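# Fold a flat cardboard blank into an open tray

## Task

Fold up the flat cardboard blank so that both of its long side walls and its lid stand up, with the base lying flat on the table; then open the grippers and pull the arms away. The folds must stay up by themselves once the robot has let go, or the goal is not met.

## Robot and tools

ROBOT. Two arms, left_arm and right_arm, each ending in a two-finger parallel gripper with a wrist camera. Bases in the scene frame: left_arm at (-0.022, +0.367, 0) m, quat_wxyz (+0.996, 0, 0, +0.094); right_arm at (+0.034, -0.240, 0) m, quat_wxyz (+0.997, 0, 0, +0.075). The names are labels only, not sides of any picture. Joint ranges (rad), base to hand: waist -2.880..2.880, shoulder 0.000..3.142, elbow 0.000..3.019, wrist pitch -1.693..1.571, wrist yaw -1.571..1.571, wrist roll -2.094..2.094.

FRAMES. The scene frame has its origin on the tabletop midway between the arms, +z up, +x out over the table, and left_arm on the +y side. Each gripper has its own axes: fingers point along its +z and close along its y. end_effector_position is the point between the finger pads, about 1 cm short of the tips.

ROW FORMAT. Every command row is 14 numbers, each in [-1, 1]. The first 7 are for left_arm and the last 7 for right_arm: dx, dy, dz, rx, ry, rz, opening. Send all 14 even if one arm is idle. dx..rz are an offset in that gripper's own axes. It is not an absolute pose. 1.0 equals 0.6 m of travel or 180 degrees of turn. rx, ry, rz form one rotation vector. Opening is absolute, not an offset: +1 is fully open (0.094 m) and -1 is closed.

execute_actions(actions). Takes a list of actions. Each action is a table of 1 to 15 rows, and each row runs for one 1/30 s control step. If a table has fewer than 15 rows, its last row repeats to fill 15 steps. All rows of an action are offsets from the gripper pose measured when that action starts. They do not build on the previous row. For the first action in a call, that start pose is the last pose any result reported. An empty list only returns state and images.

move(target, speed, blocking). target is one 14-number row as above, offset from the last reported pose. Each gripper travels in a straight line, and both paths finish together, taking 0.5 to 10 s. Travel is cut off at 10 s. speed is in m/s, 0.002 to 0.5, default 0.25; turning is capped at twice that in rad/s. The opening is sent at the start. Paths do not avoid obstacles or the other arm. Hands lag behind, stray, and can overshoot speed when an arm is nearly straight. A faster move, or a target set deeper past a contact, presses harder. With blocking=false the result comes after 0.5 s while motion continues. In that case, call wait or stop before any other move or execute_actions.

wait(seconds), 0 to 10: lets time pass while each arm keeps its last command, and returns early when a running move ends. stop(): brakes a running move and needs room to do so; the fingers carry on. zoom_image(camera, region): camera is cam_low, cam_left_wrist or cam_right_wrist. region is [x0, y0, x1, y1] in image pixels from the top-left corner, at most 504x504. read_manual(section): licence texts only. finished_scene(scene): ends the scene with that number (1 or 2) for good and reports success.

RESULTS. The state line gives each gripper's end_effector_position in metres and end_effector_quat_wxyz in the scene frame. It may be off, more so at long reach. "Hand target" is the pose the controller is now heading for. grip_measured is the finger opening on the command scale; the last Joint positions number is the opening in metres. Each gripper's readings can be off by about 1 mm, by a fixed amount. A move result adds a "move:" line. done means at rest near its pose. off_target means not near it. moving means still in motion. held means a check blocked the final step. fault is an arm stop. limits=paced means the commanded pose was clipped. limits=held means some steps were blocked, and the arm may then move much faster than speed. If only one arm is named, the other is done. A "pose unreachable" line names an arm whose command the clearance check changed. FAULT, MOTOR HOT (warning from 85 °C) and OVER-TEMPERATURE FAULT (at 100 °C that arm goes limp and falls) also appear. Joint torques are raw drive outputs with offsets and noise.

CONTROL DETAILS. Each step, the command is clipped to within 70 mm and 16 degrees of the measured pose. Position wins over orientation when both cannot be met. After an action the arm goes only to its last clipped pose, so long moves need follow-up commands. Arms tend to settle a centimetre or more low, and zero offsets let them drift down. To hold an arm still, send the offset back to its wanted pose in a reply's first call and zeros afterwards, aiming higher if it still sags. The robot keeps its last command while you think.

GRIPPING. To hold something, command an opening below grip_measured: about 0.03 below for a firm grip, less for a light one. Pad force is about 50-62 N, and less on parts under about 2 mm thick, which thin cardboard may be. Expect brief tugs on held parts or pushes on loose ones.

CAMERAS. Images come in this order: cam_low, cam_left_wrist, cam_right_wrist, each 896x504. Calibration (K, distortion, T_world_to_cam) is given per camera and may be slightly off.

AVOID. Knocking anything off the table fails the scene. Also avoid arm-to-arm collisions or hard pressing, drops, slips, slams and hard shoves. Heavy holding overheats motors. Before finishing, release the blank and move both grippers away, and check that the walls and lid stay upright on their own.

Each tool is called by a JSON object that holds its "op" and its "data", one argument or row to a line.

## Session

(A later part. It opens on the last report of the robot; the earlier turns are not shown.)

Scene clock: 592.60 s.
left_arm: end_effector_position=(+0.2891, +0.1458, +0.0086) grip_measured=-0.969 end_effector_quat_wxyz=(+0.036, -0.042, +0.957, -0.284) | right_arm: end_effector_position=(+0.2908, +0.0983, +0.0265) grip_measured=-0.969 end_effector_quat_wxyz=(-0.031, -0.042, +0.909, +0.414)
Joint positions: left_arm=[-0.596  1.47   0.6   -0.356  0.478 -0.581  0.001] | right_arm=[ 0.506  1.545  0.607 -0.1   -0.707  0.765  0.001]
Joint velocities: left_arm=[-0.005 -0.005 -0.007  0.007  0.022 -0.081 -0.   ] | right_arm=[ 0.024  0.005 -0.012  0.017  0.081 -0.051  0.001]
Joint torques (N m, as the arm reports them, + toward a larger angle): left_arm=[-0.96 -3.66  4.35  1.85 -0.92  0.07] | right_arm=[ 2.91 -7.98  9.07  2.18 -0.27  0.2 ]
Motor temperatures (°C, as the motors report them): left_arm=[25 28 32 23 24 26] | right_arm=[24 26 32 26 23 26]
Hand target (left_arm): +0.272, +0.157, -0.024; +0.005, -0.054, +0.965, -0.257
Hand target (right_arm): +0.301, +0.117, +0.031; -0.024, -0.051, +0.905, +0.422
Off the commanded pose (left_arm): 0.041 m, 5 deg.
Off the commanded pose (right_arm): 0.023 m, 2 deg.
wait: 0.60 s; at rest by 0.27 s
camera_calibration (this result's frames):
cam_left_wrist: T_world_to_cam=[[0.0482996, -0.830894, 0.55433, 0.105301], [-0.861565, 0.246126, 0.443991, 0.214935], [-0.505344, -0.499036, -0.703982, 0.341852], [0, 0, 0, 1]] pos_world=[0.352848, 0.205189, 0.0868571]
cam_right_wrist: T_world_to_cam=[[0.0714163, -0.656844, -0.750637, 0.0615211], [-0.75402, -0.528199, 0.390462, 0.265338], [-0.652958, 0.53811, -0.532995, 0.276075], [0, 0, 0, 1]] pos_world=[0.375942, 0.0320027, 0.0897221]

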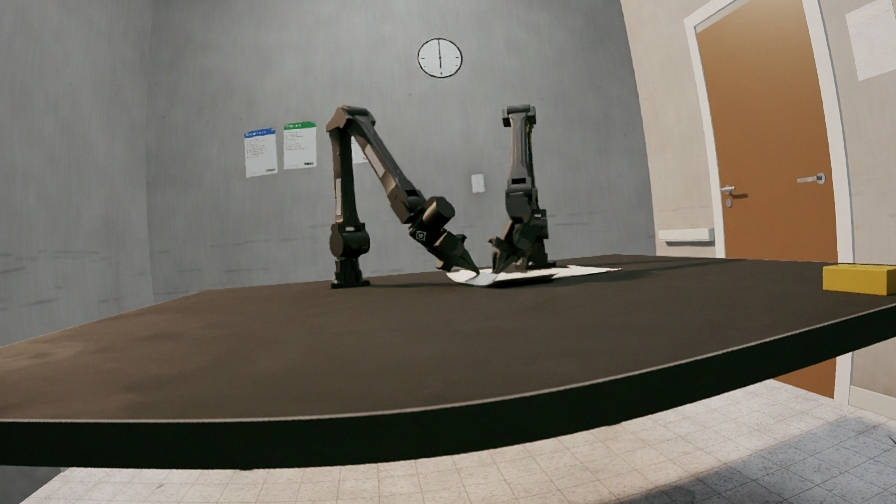

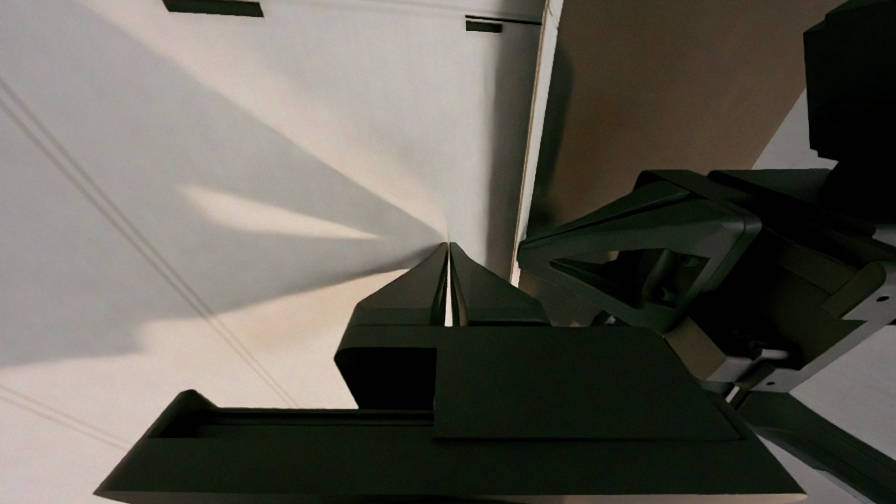

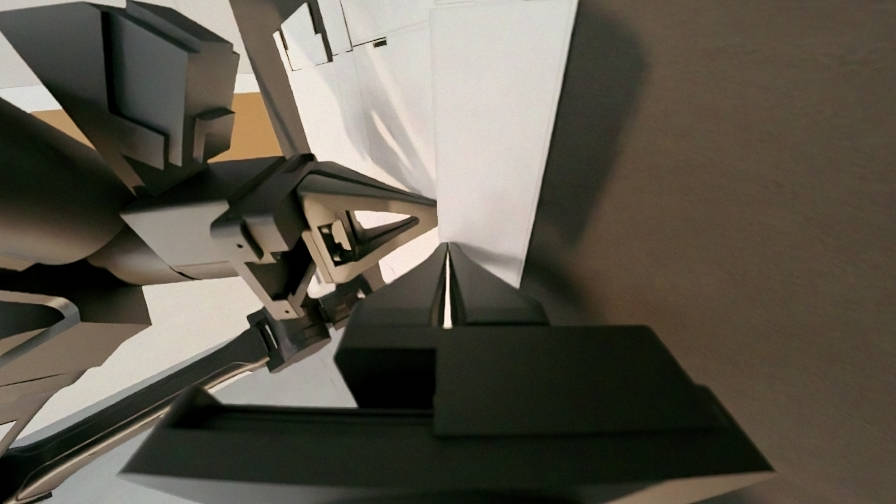

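{"op": "execute_actions", "data": {
  "actions": [
    [[0.0258,0.049,0.0397,-0.0184,0.0156,-0.0119,-0.97,-0.015,0.0077,0.0135,-0.0053,-0.0017,-0.0076,-0.97],[0.0258,0.049,0.0397,-0.0184,0.0156,-0.0119,-0.97,-0.0144,0.0054,0.0144,-0.0053,-0.0017,-0.0076,-0.97],[0.0258,0.049,0.0397,-0.0184,0.0156,-0.0119,-0.97,-0.0137,0.0031,0.0152,-0.0053,-0.0017,-0.0076,-0.97],[0.0258,0.049,0.0397,-0.0184,0.0156,-0.0119,-0.97,-0.0131,0.0009,0.0161,-0.0053,-0.0017,-0.0076,-0.97],[0.0258,0.049,0.0397,-0.0184,0.0156,-0.0119,-0.97,-0.0124,-0.0014,0.017,-0.0053,-0.0017,-0.0076,-0.97],[0.0258,0.049,0.0397,-0.0184,0.0156,-0.0119,-0.97,-0.0118,-0.0037,0.0178,-0.0053,-0.0017,-0.0076,-0.97],[0.0258,0.049,0.0397,-0.0184,0.0156,-0.0119,-0.97,-0.0111,-0.006,0.0187,-0.0053,-0.0017,-0.0076,-0.97],[0.0258,0.049,0.0397,-0.0184,0.0156,-0.0119,-0.97,-0.0105,-0.0083,0.0195,-0.0053,-0.0017,-0.0076,-0.97],[0.0258,0.049,0.0397,-0.0184,0.0156,-0.0119,-0.97,-0.0098,-0.0106,0.0204,-0.0053,-0.0017,-0.0076,-0.97],[0.0258,0.049,0.0397,-0.0184,0.0156,-0.0119,-0.97,-0.0092,-0.0128,0.0213,-0.0053,-0.0017,-0.0076,-0.97],[0.0258,0.049,0.0397,-0.0184,0.0156,-0.0119,-0.97,-0.0085,-0.0151,0.0221,-0.0053,-0.0017,-0.0076,-0.97],[0.0258,0.049,0.0397,-0.0184,0.0156,-0.0119,-0.97,-0.0079,-0.0174,0.023,-0.0053,-0.0017,-0.0076,-0.97]]
  ]
}}

{"op": "wait", "data": {
  "seconds": 0.5
}}

{"op": "zoom_image", "data": {
  "camera": "cam_low",
  "region": [400, 215, 560, 300]
}}

Scene clock: 616.07 s.
left_arm: end_effector_position=(+0.2891, +0.1458, +0.0086) grip_measured=-0.969 end_effector_quat_wxyz=(+0.036, -0.042, +0.957, -0.284) | right_arm: end_effector_position=(+0.2952, +0.1042, +0.0229) grip_measured=-0.969 end_effector_quat_wxyz=(-0.023, -0.050, +0.902, +0.428)
Joint positions: left_arm=[-0.596  1.47   0.6   -0.356  0.478 -0.581  0.001] | right_arm=[ 0.506  1.576  0.607 -0.035 -0.723  0.765  0.001]
Joint velocities: left_arm=[-0.005 -0.005 -0.002 -0.007 -0.022 -0.095  0.   ] | right_arm=[-0.024  0.024 -0.002  0.032 -0.022  0.022  0.001]
Joint torques (N m, as the arm reports them, + toward a larger angle): left_arm=[-1.01 -3.37  4.36  1.82 -0.91  0.06] | right_arm=[ 1.41 -8.48  5.08  2.08 -0.12 -0.03]
Motor temperatures (°C, as the motors report them): left_arm=[25 28 31 23 24 26] | right_arm=[24 26 31 26 23 26]
Hand target (left_arm): +0.272, +0.157, -0.024; +0.006, -0.054, +0.965, -0.257
Hand target (right_arm): +0.294, +0.102, +0.010; -0.024, -0.051, +0.905, +0.422
Off the commanded pose (left_arm): 0.041 m, 5 deg.
Off the commanded pose (right_arm): 0.014 m, 1 deg.
camera_calibration (this result's frames):
cam_left_wrist: T_world_to_cam=[[0.0482996, -0.830894, 0.55433, 0.105301], [-0.861565, 0.246126, 0.443991, 0.214935], [-0.505344, -0.499036, -0.703982, 0.341852], [0, 0, 0, 1]] pos_world=[0.352848, 0.205189, 0.0868571]
cam_right_wrist: T_world_to_cam=[[0.0909724, -0.632622, -0.769099, 0.0544751], [-0.756846, -0.54586, 0.359474, 0.276565], [-0.647231, 0.549387, -0.528456, 0.270875], [0, 0, 0, 1]] pos_world=[0.37968, 0.0366125, 0.0856244]

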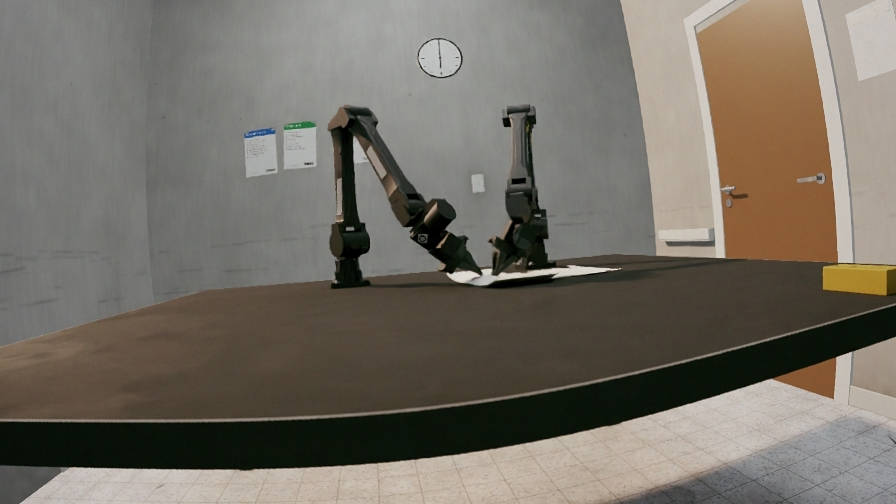

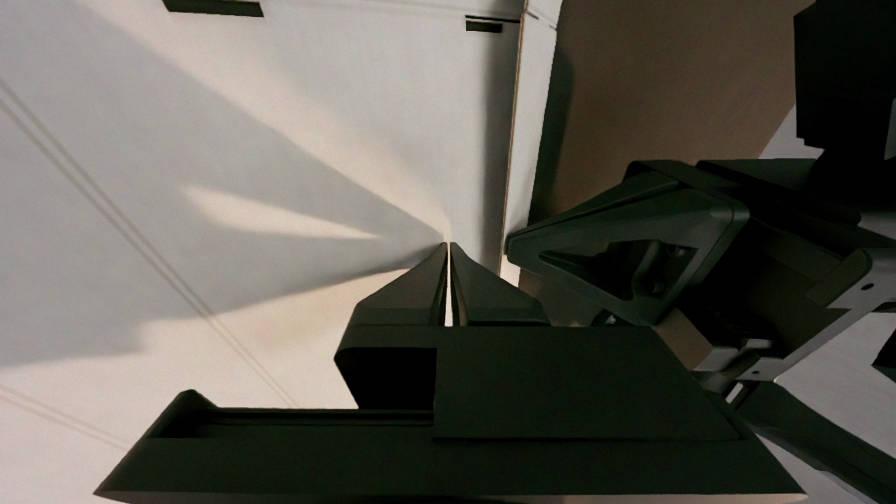

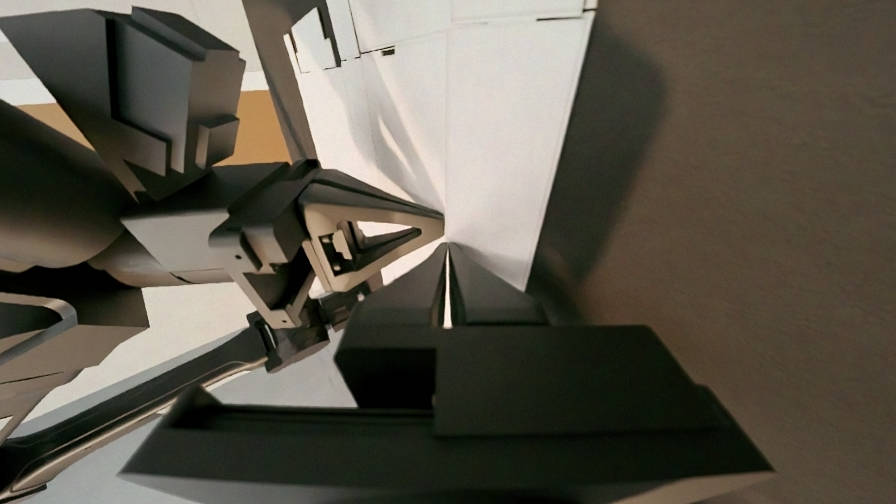

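Scene clock: 616.57 s.
left_arm: end_effector_position=(+0.2891, +0.1458, +0.0086) grip_measured=-0.969 end_effector_quat_wxyz=(+0.036, -0.042, +0.957, -0.284) | right_arm: end_effector_position=(+0.2955, +0.1044, +0.0228) grip_measured=-0.969 end_effector_quat_wxyz=(-0.022, -0.050, +0.902, +0.428)
Joint positions: left_arm=[-0.596  1.47   0.6   -0.356  0.478 -0.581  0.001] | right_arm=[ 0.506  1.577  0.607 -0.033 -0.723  0.765  0.001]
Joint velocities: left_arm=[ 0.005 -0.005 -0.002  0.002  0.066 -0.139  0.   ] | right_arm=[-0.024 -0.015 -0.027  0.002 -0.022 -0.037 -0.002]
Joint torques (N m, as the arm reports them, + toward a larger angle): left_arm=[-0.93 -3.59  4.34  1.86 -0.9   0.07] | right_arm=[ 1.41 -8.16  5.09  2.13 -0.15 -0.03]
Motor temperatures (°C, as the motors report them): left_arm=[25 28 31 23 24 26] | right_arm=[24 26 31 26 23 26]
Hand target (left_arm): +0.272, +0.157, -0.024; +0.006, -0.054, +0.965, -0.257
Hand target (right_arm): +0.294, +0.102, +0.010; -0.024, -0.051, +0.905, +0.422
Off the commanded pose (left_arm): 0.041 m, 5 deg.
Off the commanded pose (right_arm): 0.014 m, 1 deg.
wait: 0.50 s; at rest by 0.17 s
camera_calibration (this result's frames):
cam_left_wrist: T_world_to_cam=[[0.0482996, -0.830894, 0.55433, 0.105301], [-0.861565, 0.246126, 0.443991, 0.214935], [-0.505344, -0.499036, -0.703982, 0.341852], [0, 0, 0, 1]] pos_world=[0.352848, 0.205189, 0.0868571]
cam_right_wrist: T_world_to_cam=[[0.0919025, -0.631906, -0.769577, 0.0541935], [-0.75728, -0.546194, 0.35805, 0.277068], [-0.646592, 0.549879, -0.528726, 0.270669], [0, 0, 0, 1]] pos_world=[0.37985, 0.036743, 0.0856114]

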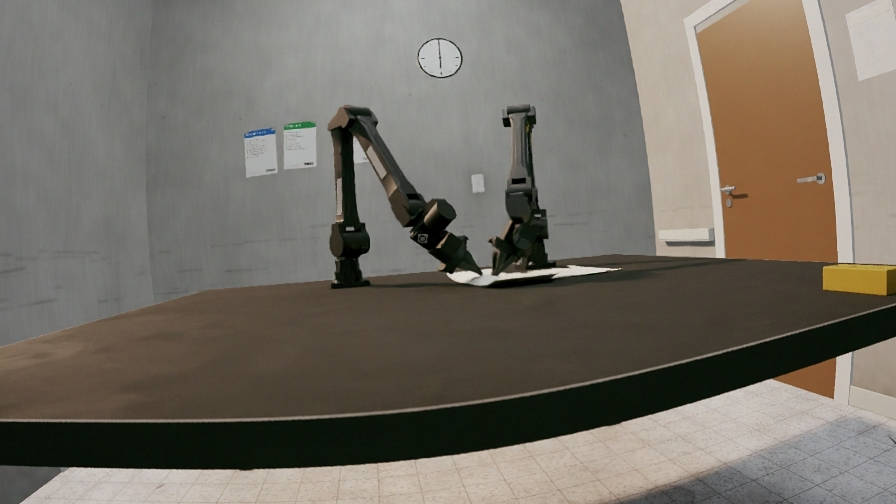

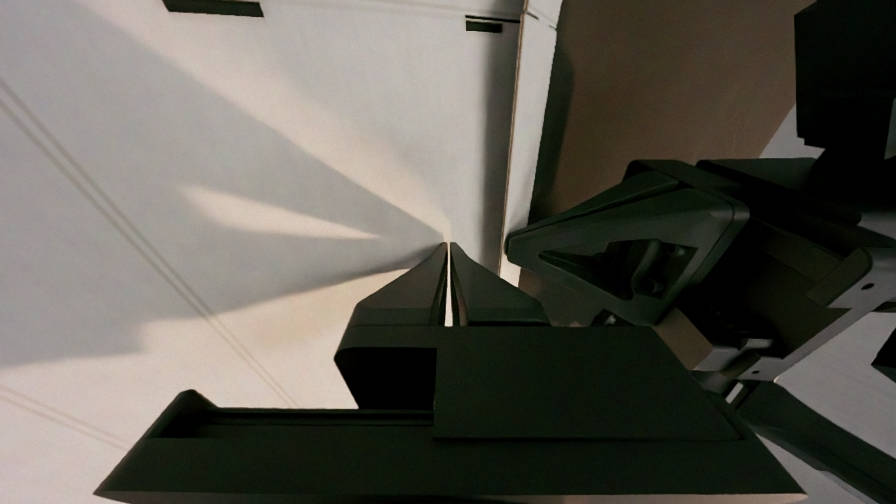

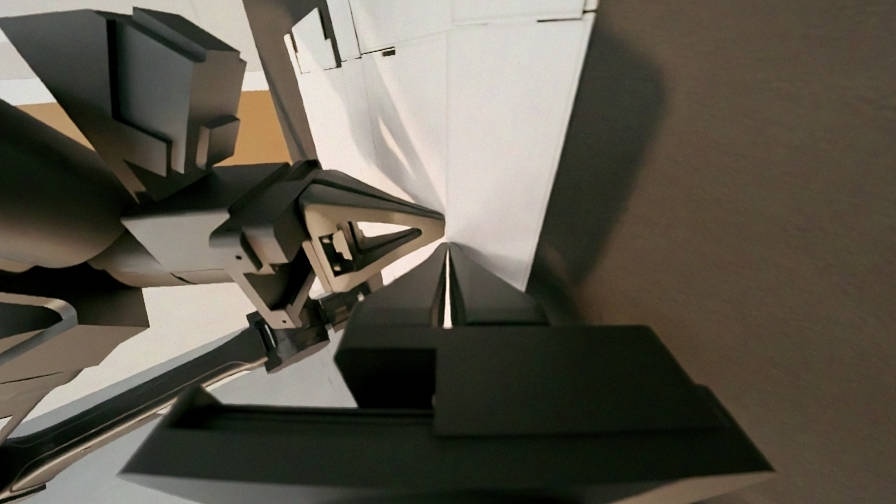

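Region (400, 215, 560, 300) of cam_low's 896x504 image, scaled by 3.150, with more detail than that image has; it fills the top 268 rows of this view, and the rest is white.

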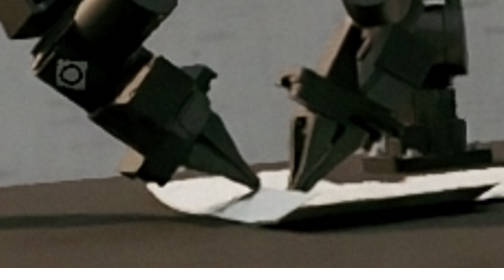

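{"op": "execute_actions", "data": {
  "actions": [
    [[0.0258,0.049,0.0397,-0.0184,0.0156,-0.0119,-0.97,0.0019,-0.0205,0.0118,0.0042,0.0017,0,-0.97],[0.0258,0.049,0.0397,-0.0184,0.0156,-0.0119,-0.97,0.0021,-0.0217,0.0122,0.0042,0.0017,0,-0.97],[0.0258,0.049,0.0397,-0.0184,0.0156,-0.0119,-0.97,0.0024,-0.023,0.0126,0.0042,0.0017,0,-0.97],[0.0258,0.049,0.0397,-0.0184,0.0156,-0.0119,-0.97,0.0027,-0.0242,0.013,0.0042,0.0017,0,-0.97],[0.0258,0.049,0.0397,-0.0184,0.0156,-0.0119,-0.97,0.003,-0.0254,0.0135,0.0042,0.0017,0,-0.97],[0.0258,0.049,0.0397,-0.0184,0.0156,-0.0119,-0.97,0.0032,-0.0266,0.0139,0.0042,0.0017,0,-0.97],[0.0258,0.049,0.0397,-0.0184,0.0156,-0.0119,-0.97,0.0035,-0.0278,0.0143,0.0042,0.0017,0,-0.97],[0.0258,0.049,0.0397,-0.0184,0.0156,-0.0119,-0.97,0.0038,-0.0291,0.0147,0.0042,0.0017,0,-0.97],[0.0258,0.049,0.0397,-0.0184,0.0156,-0.0119,-0.97,0.004,-0.0303,0.0151,0.0042,0.0017,0,-0.97],[0.0258,0.049,0.0397,-0.0184,0.0156,-0.0119,-0.97,0.0043,-0.0315,0.0155,0.0042,0.0017,0,-0.97]]
  ]
}}

{"op": "wait", "data": {
  "seconds": 0.4
}}

Scene clock: 639.17 s.
left_arm: end_effector_position=(+0.2891, +0.1458, +0.0086) grip_measured=-0.969 end_effector_quat_wxyz=(+0.036, -0.042, +0.957, -0.284) | right_arm: end_effector_position=(+0.2952, +0.1052, +0.0198) grip_measured=-0.969 end_effector_quat_wxyz=(-0.021, -0.054, +0.900, +0.433)
Joint positions: left_arm=[-0.596  1.47   0.6   -0.356  0.478 -0.581  0.001] | right_arm=[ 0.506  1.589  0.602 -0.007 -0.729  0.762  0.001]
Joint velocities: left_arm=[ 0.005 -0.005 -0.017 -0.012 -0.051 -0.022 -0.   ] | right_arm=[ 0.015  0.024 -0.007  0.012 -0.081 -0.066 -0.   ]
Joint torques (N m, as the arm reports them, + toward a larger angle): left_arm=[-1.23 -3.78  4.29  1.84 -0.9   0.07] | right_arm=[ 1.1  -7.79  4.65  1.93 -0.01 -0.06]
Motor temperatures (°C, as the motors report them): left_arm=[25 28 31 23 24 26] | right_arm=[24 26 30 26 23 26]
Hand target (left_arm): +0.272, +0.157, -0.024; +0.006, -0.054, +0.965, -0.257
Hand target (right_arm): +0.293, +0.099, +0.003; -0.025, -0.051, +0.905, +0.422
Off the commanded pose (left_arm): 0.041 m, 5 deg.
Off the commanded pose (right_arm): 0.018 m, 1 deg.
camera_calibration (this result's frames):
cam_left_wrist: T_world_to_cam=[[0.0482996, -0.830894, 0.55433, 0.105301], [-0.861565, 0.246126, 0.443991, 0.214935], [-0.505344, -0.499036, -0.703982, 0.341852], [0, 0, 0, 1]] pos_world=[0.352848, 0.205189, 0.0868571]
cam_right_wrist: T_world_to_cam=[[0.099939, -0.623718, -0.775234, 0.0492608], [-0.756405, -0.553811, 0.348059, 0.279156], [-0.646424, 0.551606, -0.527131, 0.268139], [0, 0, 0, 1]] pos_world=[0.379564, 0.0374174, 0.0823701]

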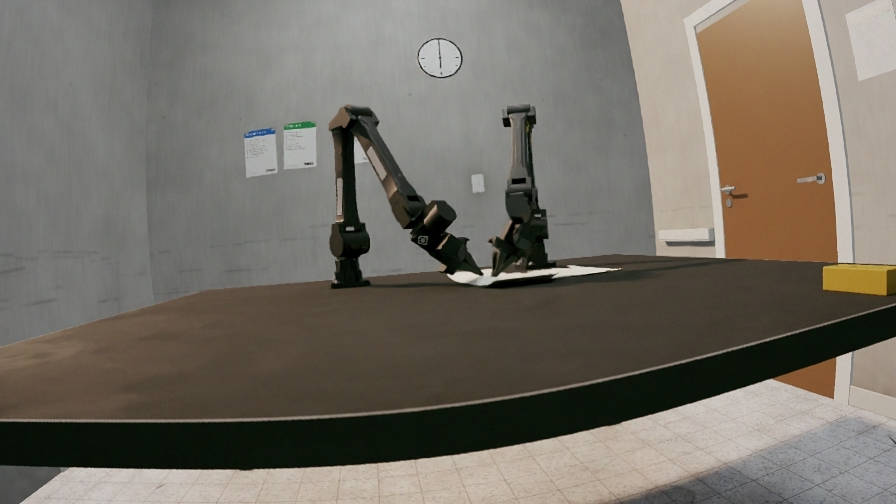

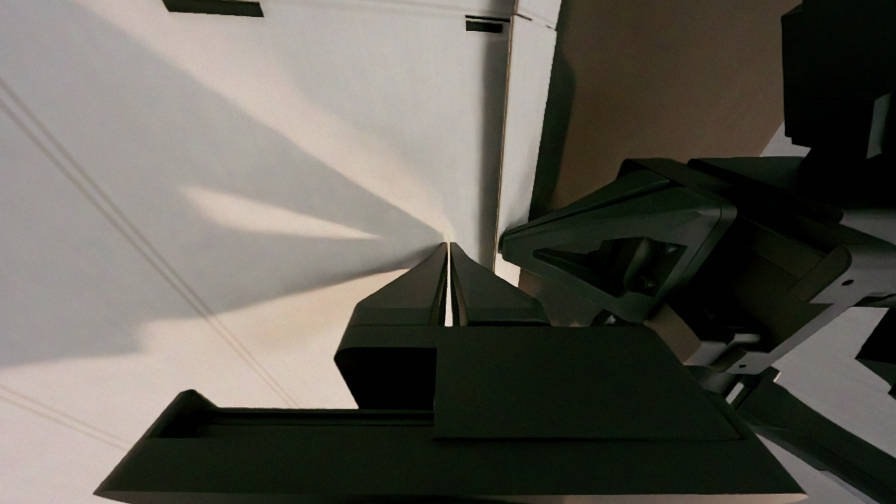

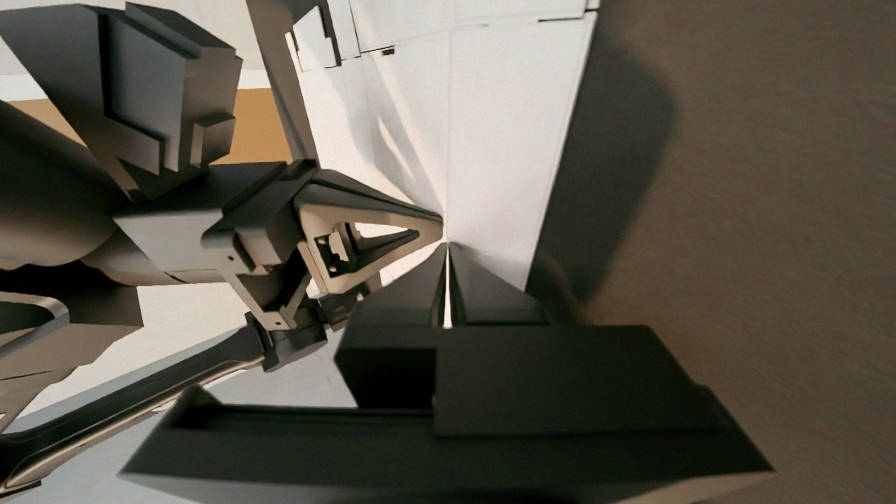

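Scene clock: 639.57 s.
left_arm: end_effector_position=(+0.2891, +0.1458, +0.0086) grip_measured=-0.969 end_effector_quat_wxyz=(+0.036, -0.042, +0.957, -0.284) | right_arm: end_effector_position=(+0.2951, +0.1051, +0.0197) grip_measured=-0.969 end_effector_quat_wxyz=(-0.021, -0.054, +0.900, +0.433)
Joint positions: left_arm=[-0.596  1.47   0.6   -0.356  0.478 -0.581  0.001] | right_arm=[ 0.506  1.589  0.602 -0.006 -0.729  0.762  0.001]
Joint velocities: left_arm=[-0.005 -0.005 -0.002 -0.007 -0.11   0.037  0.   ] | right_arm=[ 0.005 -0.005 -0.022  0.007  0.007  0.037  0.001]
Joint torques (N m, as the arm reports them, + toward a larger angle): left_arm=[-0.92 -3.6   4.32  1.85 -0.91  0.07] | right_arm=[ 1.07 -7.82  4.59  1.93 -0.01 -0.06]
Motor temperatures (°C, as the motors report them): left_arm=[25 28 31 23 24 26] | right_arm=[24 26 30 26 23 26]
Hand target (left_arm): +0.272, +0.157, -0.024; +0.006, -0.054, +0.965, -0.257
Hand target (right_arm): +0.293, +0.099, +0.003; -0.025, -0.051, +0.905, +0.422
Off the commanded pose (left_arm): 0.041 m, 5 deg.
Off the commanded pose (right_arm): 0.018 m, 1 deg.
wait: 0.40 s; at rest by 0.17 s
camera_calibration (this result's frames):
cam_left_wrist: T_world_to_cam=[[0.0482996, -0.830894, 0.55433, 0.105301], [-0.861565, 0.246126, 0.443991, 0.214935], [-0.505344, -0.499036, -0.703982, 0.341852], [0, 0, 0, 1]] pos_world=[0.352848, 0.205189, 0.0868571]
cam_right_wrist: T_world_to_cam=[[0.100317, -0.623669, -0.775224, 0.049045], [-0.756376, -0.554002, 0.347818, 0.279087], [-0.646399, 0.551469, -0.527304, 0.268086], [0, 0, 0, 1]] pos_world=[0.379465, 0.0373613, 0.0823126]

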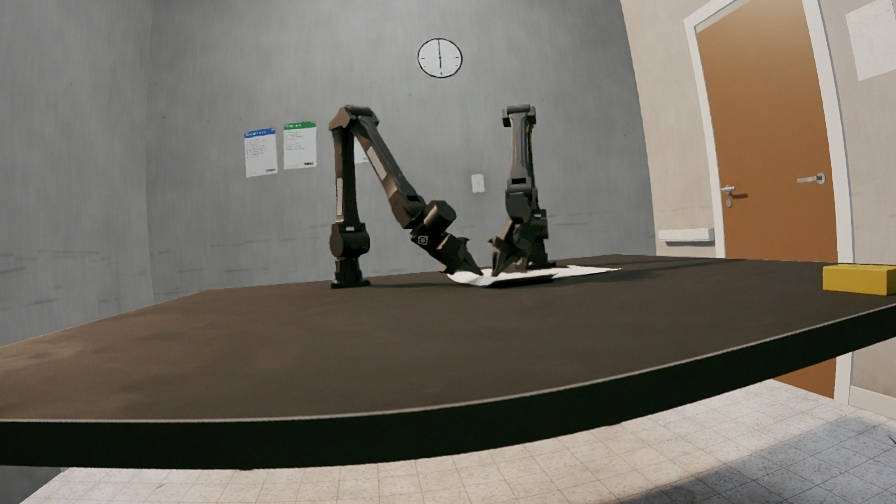

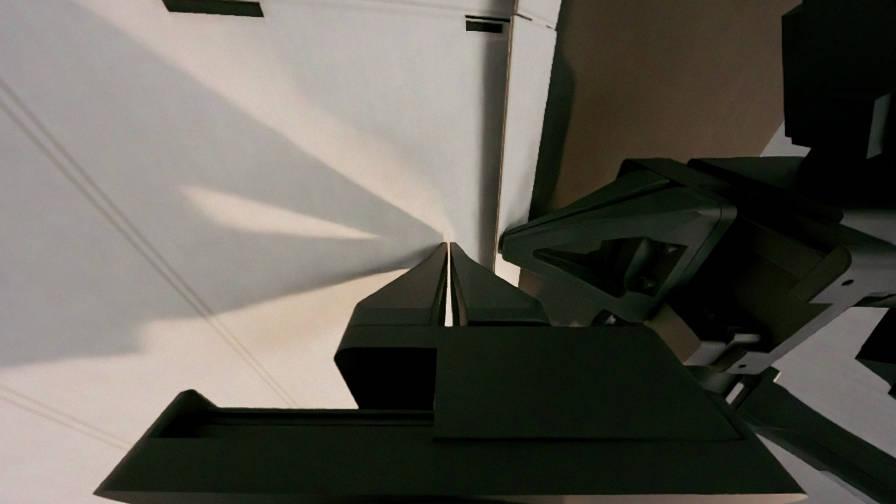

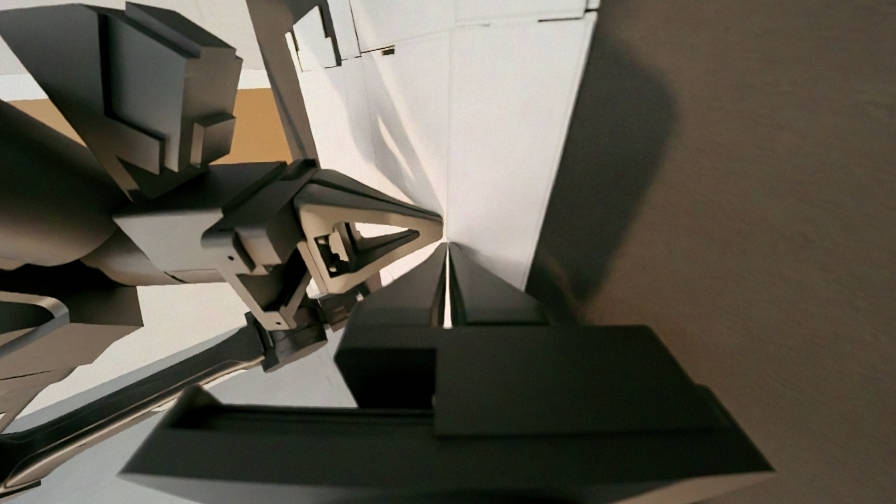

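{"op": "execute_actions", "data": {
  "actions": []
}}

Scene clock: 656.57 s.
left_arm: end_effector_position=(+0.2891, +0.1458, +0.0086) grip_measured=-0.969 end_effector_quat_wxyz=(+0.036, -0.042, +0.957, -0.284) | right_arm: end_effector_position=(+0.2951, +0.1051, +0.0197) grip_measured=-0.969 end_effector_quat_wxyz=(-0.021, -0.054, +0.900, +0.433)
Joint positions: left_arm=[-0.596  1.47   0.6   -0.356  0.478 -0.581  0.001] | right_arm=[ 0.506  1.589  0.602 -0.006 -0.729  0.762  0.001]
Joint velocities: left_arm=[ 0.005 -0.005 -0.012  0.002 -0.037  0.066 -0.001] | right_arm=[-0.015 -0.005  0.007 -0.017  0.007 -0.022 -0.   ]
Joint torques (N m, as the arm reports them, + toward a larger angle): left_arm=[-0.65 -3.46  4.37  1.88 -0.9   0.06] | right_arm=[ 1.06 -7.83  4.59  1.92 -0.01 -0.07]
Motor temperatures (°C, as the motors report them): left_arm=[25 28 31 23 24 26] | right_arm=[24 26 29 26 23 26]
Hand target (left_arm): +0.272, +0.157, -0.024; +0.006, -0.054, +0.965, -0.257
Hand target (right_arm): +0.293, +0.099, +0.003; -0.025, -0.051, +0.905, +0.422
Off the commanded pose (left_arm): 0.041 m, 5 deg.
Off the commanded pose (right_arm): 0.018 m, 1 deg.
camera_calibration (this result's frames):
cam_left_wrist: T_world_to_cam=[[0.0482996, -0.830894, 0.55433, 0.105301], [-0.861565, 0.246126, 0.443991, 0.214935], [-0.505344, -0.499036, -0.703982, 0.341852], [0, 0, 0, 1]] pos_world=[0.352848, 0.205189, 0.0868571]
cam_right_wrist: T_world_to_cam=[[0.100317, -0.623669, -0.775224, 0.049045], [-0.756376, -0.554002, 0.347818, 0.279087], [-0.646399, 0.551469, -0.527304, 0.268086], [0, 0, 0, 1]] pos_world=[0.379465, 0.0373613, 0.0823126]

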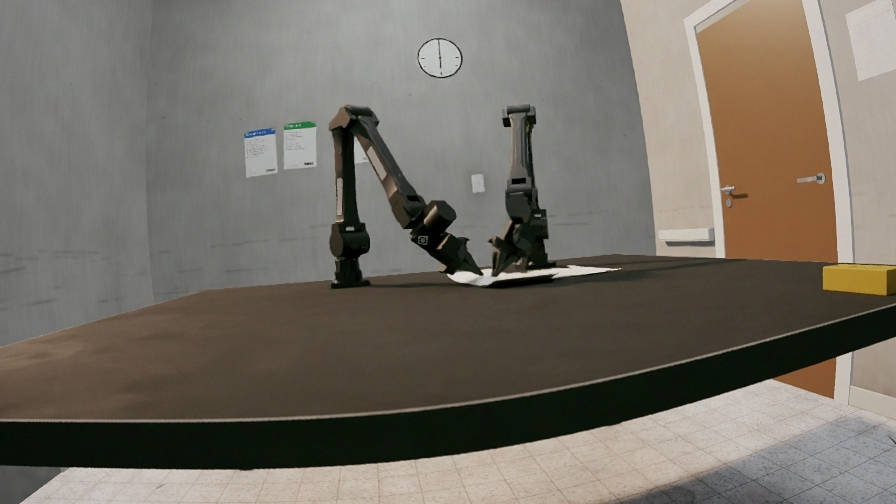

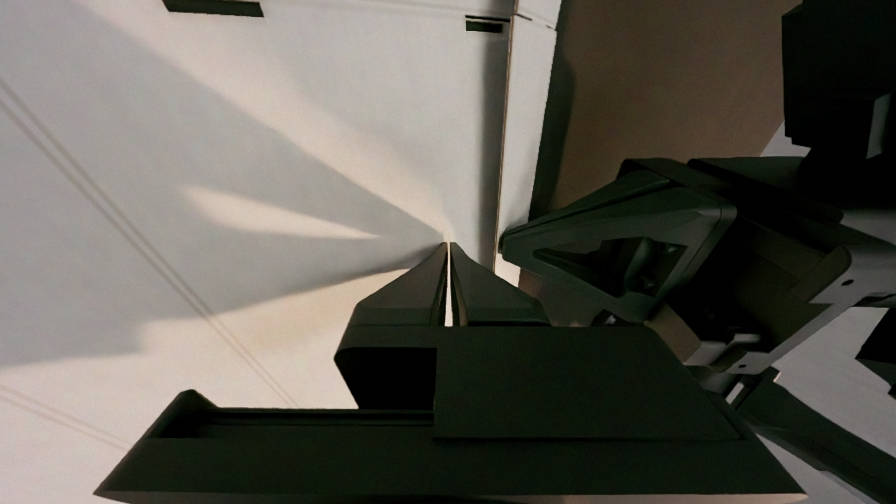

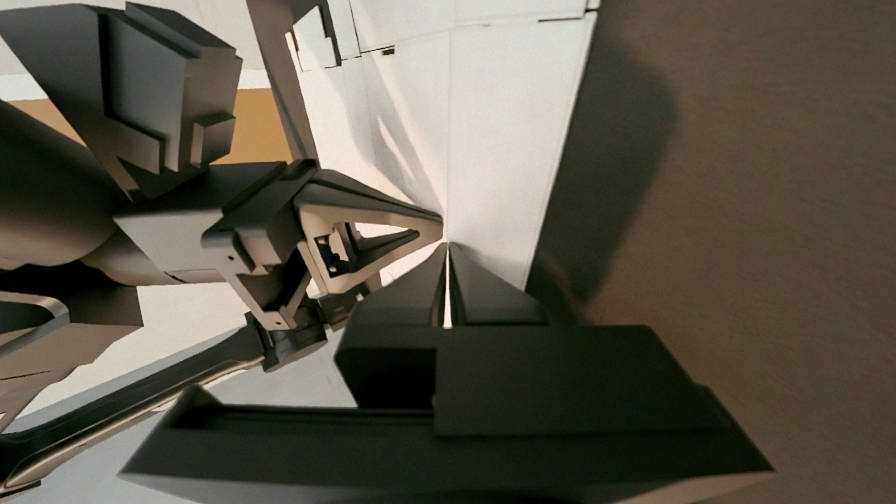

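{"op": "execute_actions", "data": {
  "actions": [
    [[0.0258,0.049,0.0397,-0.0184,0.0156,-0.0119,-0.97,0.0037,-0.0290,0.0114,0.0075,0.0013,0.0026,-0.97],[0.0258,0.049,0.0397,-0.0184,0.0156,-0.0119,-0.97,0.0037,-0.0298,0.0118,0.0075,0.0013,0.0026,-0.97],[0.0258,0.049,0.0397,-0.0184,0.0156,-0.0119,-0.97,0.0037,-0.0306,0.0123,0.0075,0.0013,0.0026,-0.97],[0.0258,0.049,0.0397,-0.0184,0.0156,-0.0119,-0.97,0.0038,-0.0314,0.0127,0.0075,0.0013,0.0026,-0.97],[0.0258,0.049,0.0397,-0.0184,0.0156,-0.0119,-0.97,0.0038,-0.0322,0.0131,0.0075,0.0013,0.0026,-0.97],[0.0258,0.049,0.0397,-0.0184,0.0156,-0.0119,-0.97,0.0038,-0.0330,0.0136,0.0075,0.0013,0.0026,-0.97],[0.0258,0.049,0.0397,-0.0184,0.0156,-0.0119,-0.97,0.0038,-0.0338,0.0140,0.0075,0.0013,0.0026,-0.97],[0.0258,0.049,0.0397,-0.0184,0.0156,-0.0119,-0.97,0.0039,-0.0346,0.0144,0.0075,0.0013,0.0026,-0.97],[0.0258,0.049,0.0397,-0.0184,0.0156,-0.0119,-0.97,0.0039,-0.0354,0.0149,0.0075,0.0013,0.0026,-0.97],[0.0258,0.049,0.0397,-0.0184,0.0156,-0.0119,-0.97,0.0039,-0.0361,0.0153,0.0075,0.0013,0.0026,-0.97]]
  ]
}}

{"op": "wait", "data": {
  "seconds": 0.4
}}

Scene clock: 669.63 s.
left_arm: end_effector_position=(+0.2891, +0.1458, +0.0086) grip_measured=-0.969 end_effector_quat_wxyz=(+0.036, -0.042, +0.957, -0.284) | right_arm: end_effector_position=(+0.2961, +0.1060, +0.0158) grip_measured=-0.969 end_effector_quat_wxyz=(-0.019, -0.056, +0.899, +0.434)
Joint positions: left_arm=[-0.596  1.47   0.6   -0.356  0.478 -0.581  0.001] | right_arm=[ 0.506  1.604  0.602  0.012 -0.73   0.76   0.001]
Joint velocities: left_arm=[-0.005 -0.005  0.002 -0.002 -0.051  0.007  0.   ] | right_arm=[-0.015 -0.015 -0.007 -0.007  0.051 -0.037  0.001]
Joint torques (N m, as the arm reports them, + toward a larger angle): left_arm=[-0.92 -3.43  4.3   1.86 -0.9   0.08] | right_arm=[ 0.99 -7.94  4.21  1.92  0.08 -0.07]
Motor temperatures (°C, as the motors report them): left_arm=[25 28 31 24 24 26] | right_arm=[24 26 29 26 23 26]
Hand target (left_arm): +0.272, +0.157, -0.024; +0.006, -0.054, +0.965, -0.257
Hand target (right_arm): +0.293, +0.098, -0.002; -0.024, -0.052, +0.905, +0.422
Off the commanded pose (left_arm): 0.041 m, 5 deg.
Off the commanded pose (right_arm): 0.020 m, 2 deg.
camera_calibration (this result's frames):
cam_left_wrist: T_world_to_cam=[[0.0482996, -0.830894, 0.55433, 0.105301], [-0.861565, 0.246126, 0.443991, 0.214935], [-0.505344, -0.499036, -0.703982, 0.341852], [0, 0, 0, 1]] pos_world=[0.352848, 0.205189, 0.0868571]
cam_right_wrist: T_world_to_cam=[[0.104042, -0.621545, -0.776439, 0.0452058], [-0.756697, -0.556092, 0.34376, 0.28203], [-0.645434, 0.551764, -0.528178, 0.265906], [0, 0, 0, 1]] pos_world=[0.380332, 0.0382151, 0.0785945]

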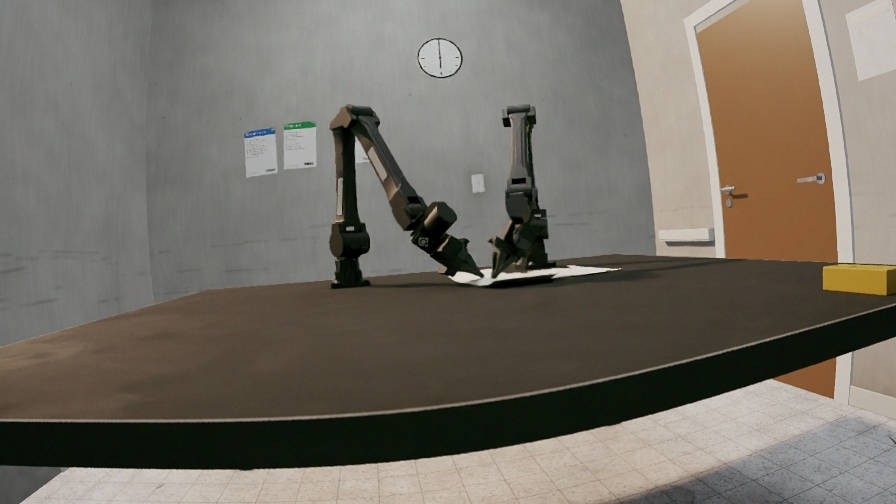

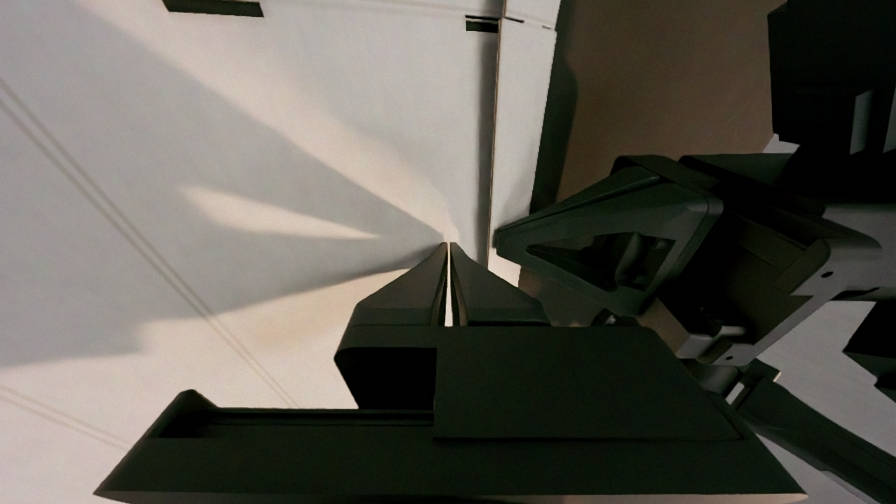

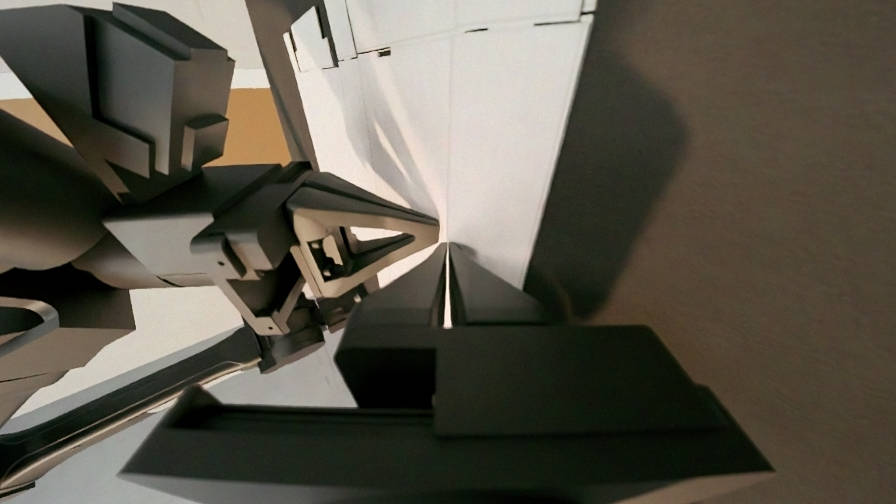

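Scene clock: 670.03 s.
left_arm: end_effector_position=(+0.2891, +0.1458, +0.0086) grip_measured=-0.969 end_effector_quat_wxyz=(+0.036, -0.042, +0.957, -0.284) | right_arm: end_effector_position=(+0.2961, +0.1060, +0.0158) grip_measured=-0.969 end_effector_quat_wxyz=(-0.019, -0.056, +0.899, +0.434)
Joint positions: left_arm=[-0.596  1.47   0.6   -0.356  0.478 -0.581  0.001] | right_arm=[ 0.506  1.604  0.602  0.012 -0.73   0.76   0.001]
Joint velocities: left_arm=[-0.015 -0.015 -0.012  0.007 -0.007  0.007  0.   ] | right_arm=[ 0.005  0.015  0.012 -0.007 -0.007 -0.066 -0.001]
Joint torques (N m, as the arm reports them, + toward a larger angle): left_arm=[-1.01 -3.89  4.32  1.96 -0.92  0.07] | right_arm=[ 1.   -7.93  4.24  1.92  0.08 -0.06]
Motor temperatures (°C, as the motors report them): left_arm=[25 28 31 24 24 26] | right_arm=[24 26 29 26 23 26]
Hand target (left_arm): +0.272, +0.157, -0.024; +0.006, -0.054, +0.965, -0.257
Hand target (right_arm): +0.293, +0.098, -0.002; -0.024, -0.052, +0.905, +0.422
Off the commanded pose (left_arm): 0.041 m, 5 deg.
Off the commanded pose (right_arm): 0.020 m, 2 deg.
wait: 0.40 s; at rest by 0.17 s
camera_calibration (this result's frames):
cam_left_wrist: T_world_to_cam=[[0.0482996, -0.830894, 0.55433, 0.105301], [-0.861565, 0.246126, 0.443991, 0.214935], [-0.505344, -0.499036, -0.703982, 0.341852], [0, 0, 0, 1]] pos_world=[0.352848, 0.205189, 0.0868571]
cam_right_wrist: T_world_to_cam=[[0.104042, -0.621545, -0.776439, 0.0452058], [-0.756697, -0.556092, 0.34376, 0.28203], [-0.645434, 0.551764, -0.528178, 0.265906], [0, 0, 0, 1]] pos_world=[0.380332, 0.0382151, 0.0785945]

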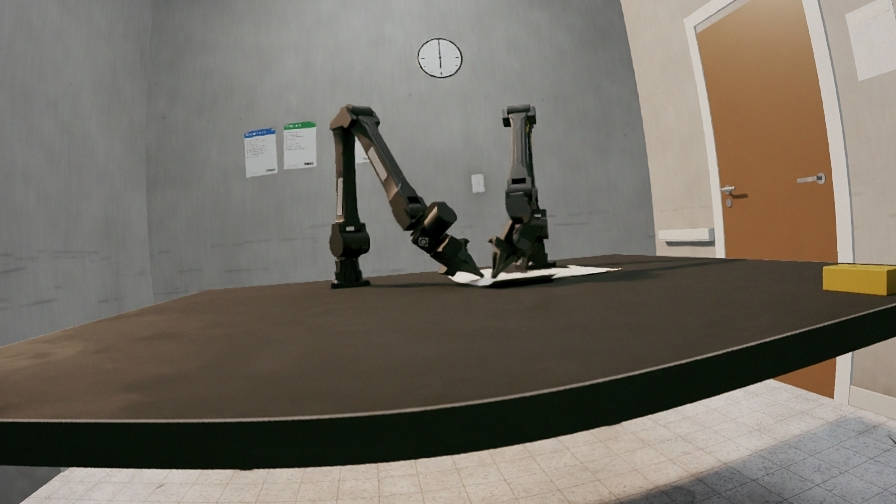

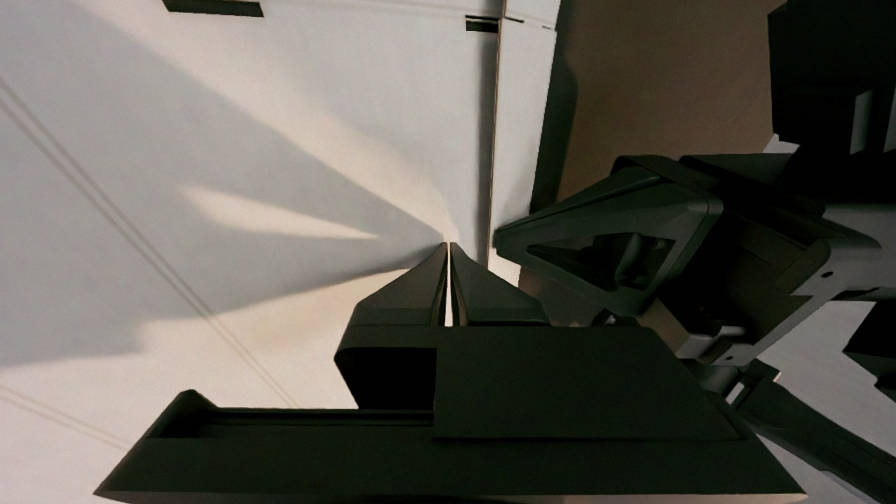

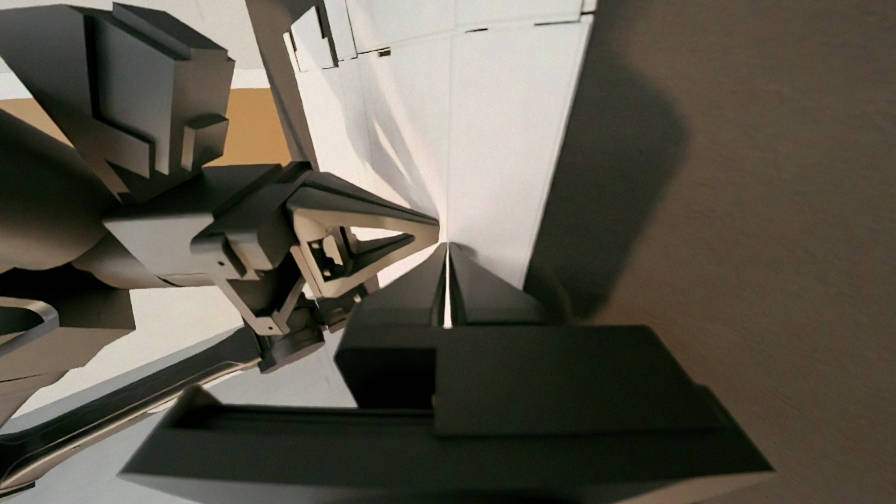

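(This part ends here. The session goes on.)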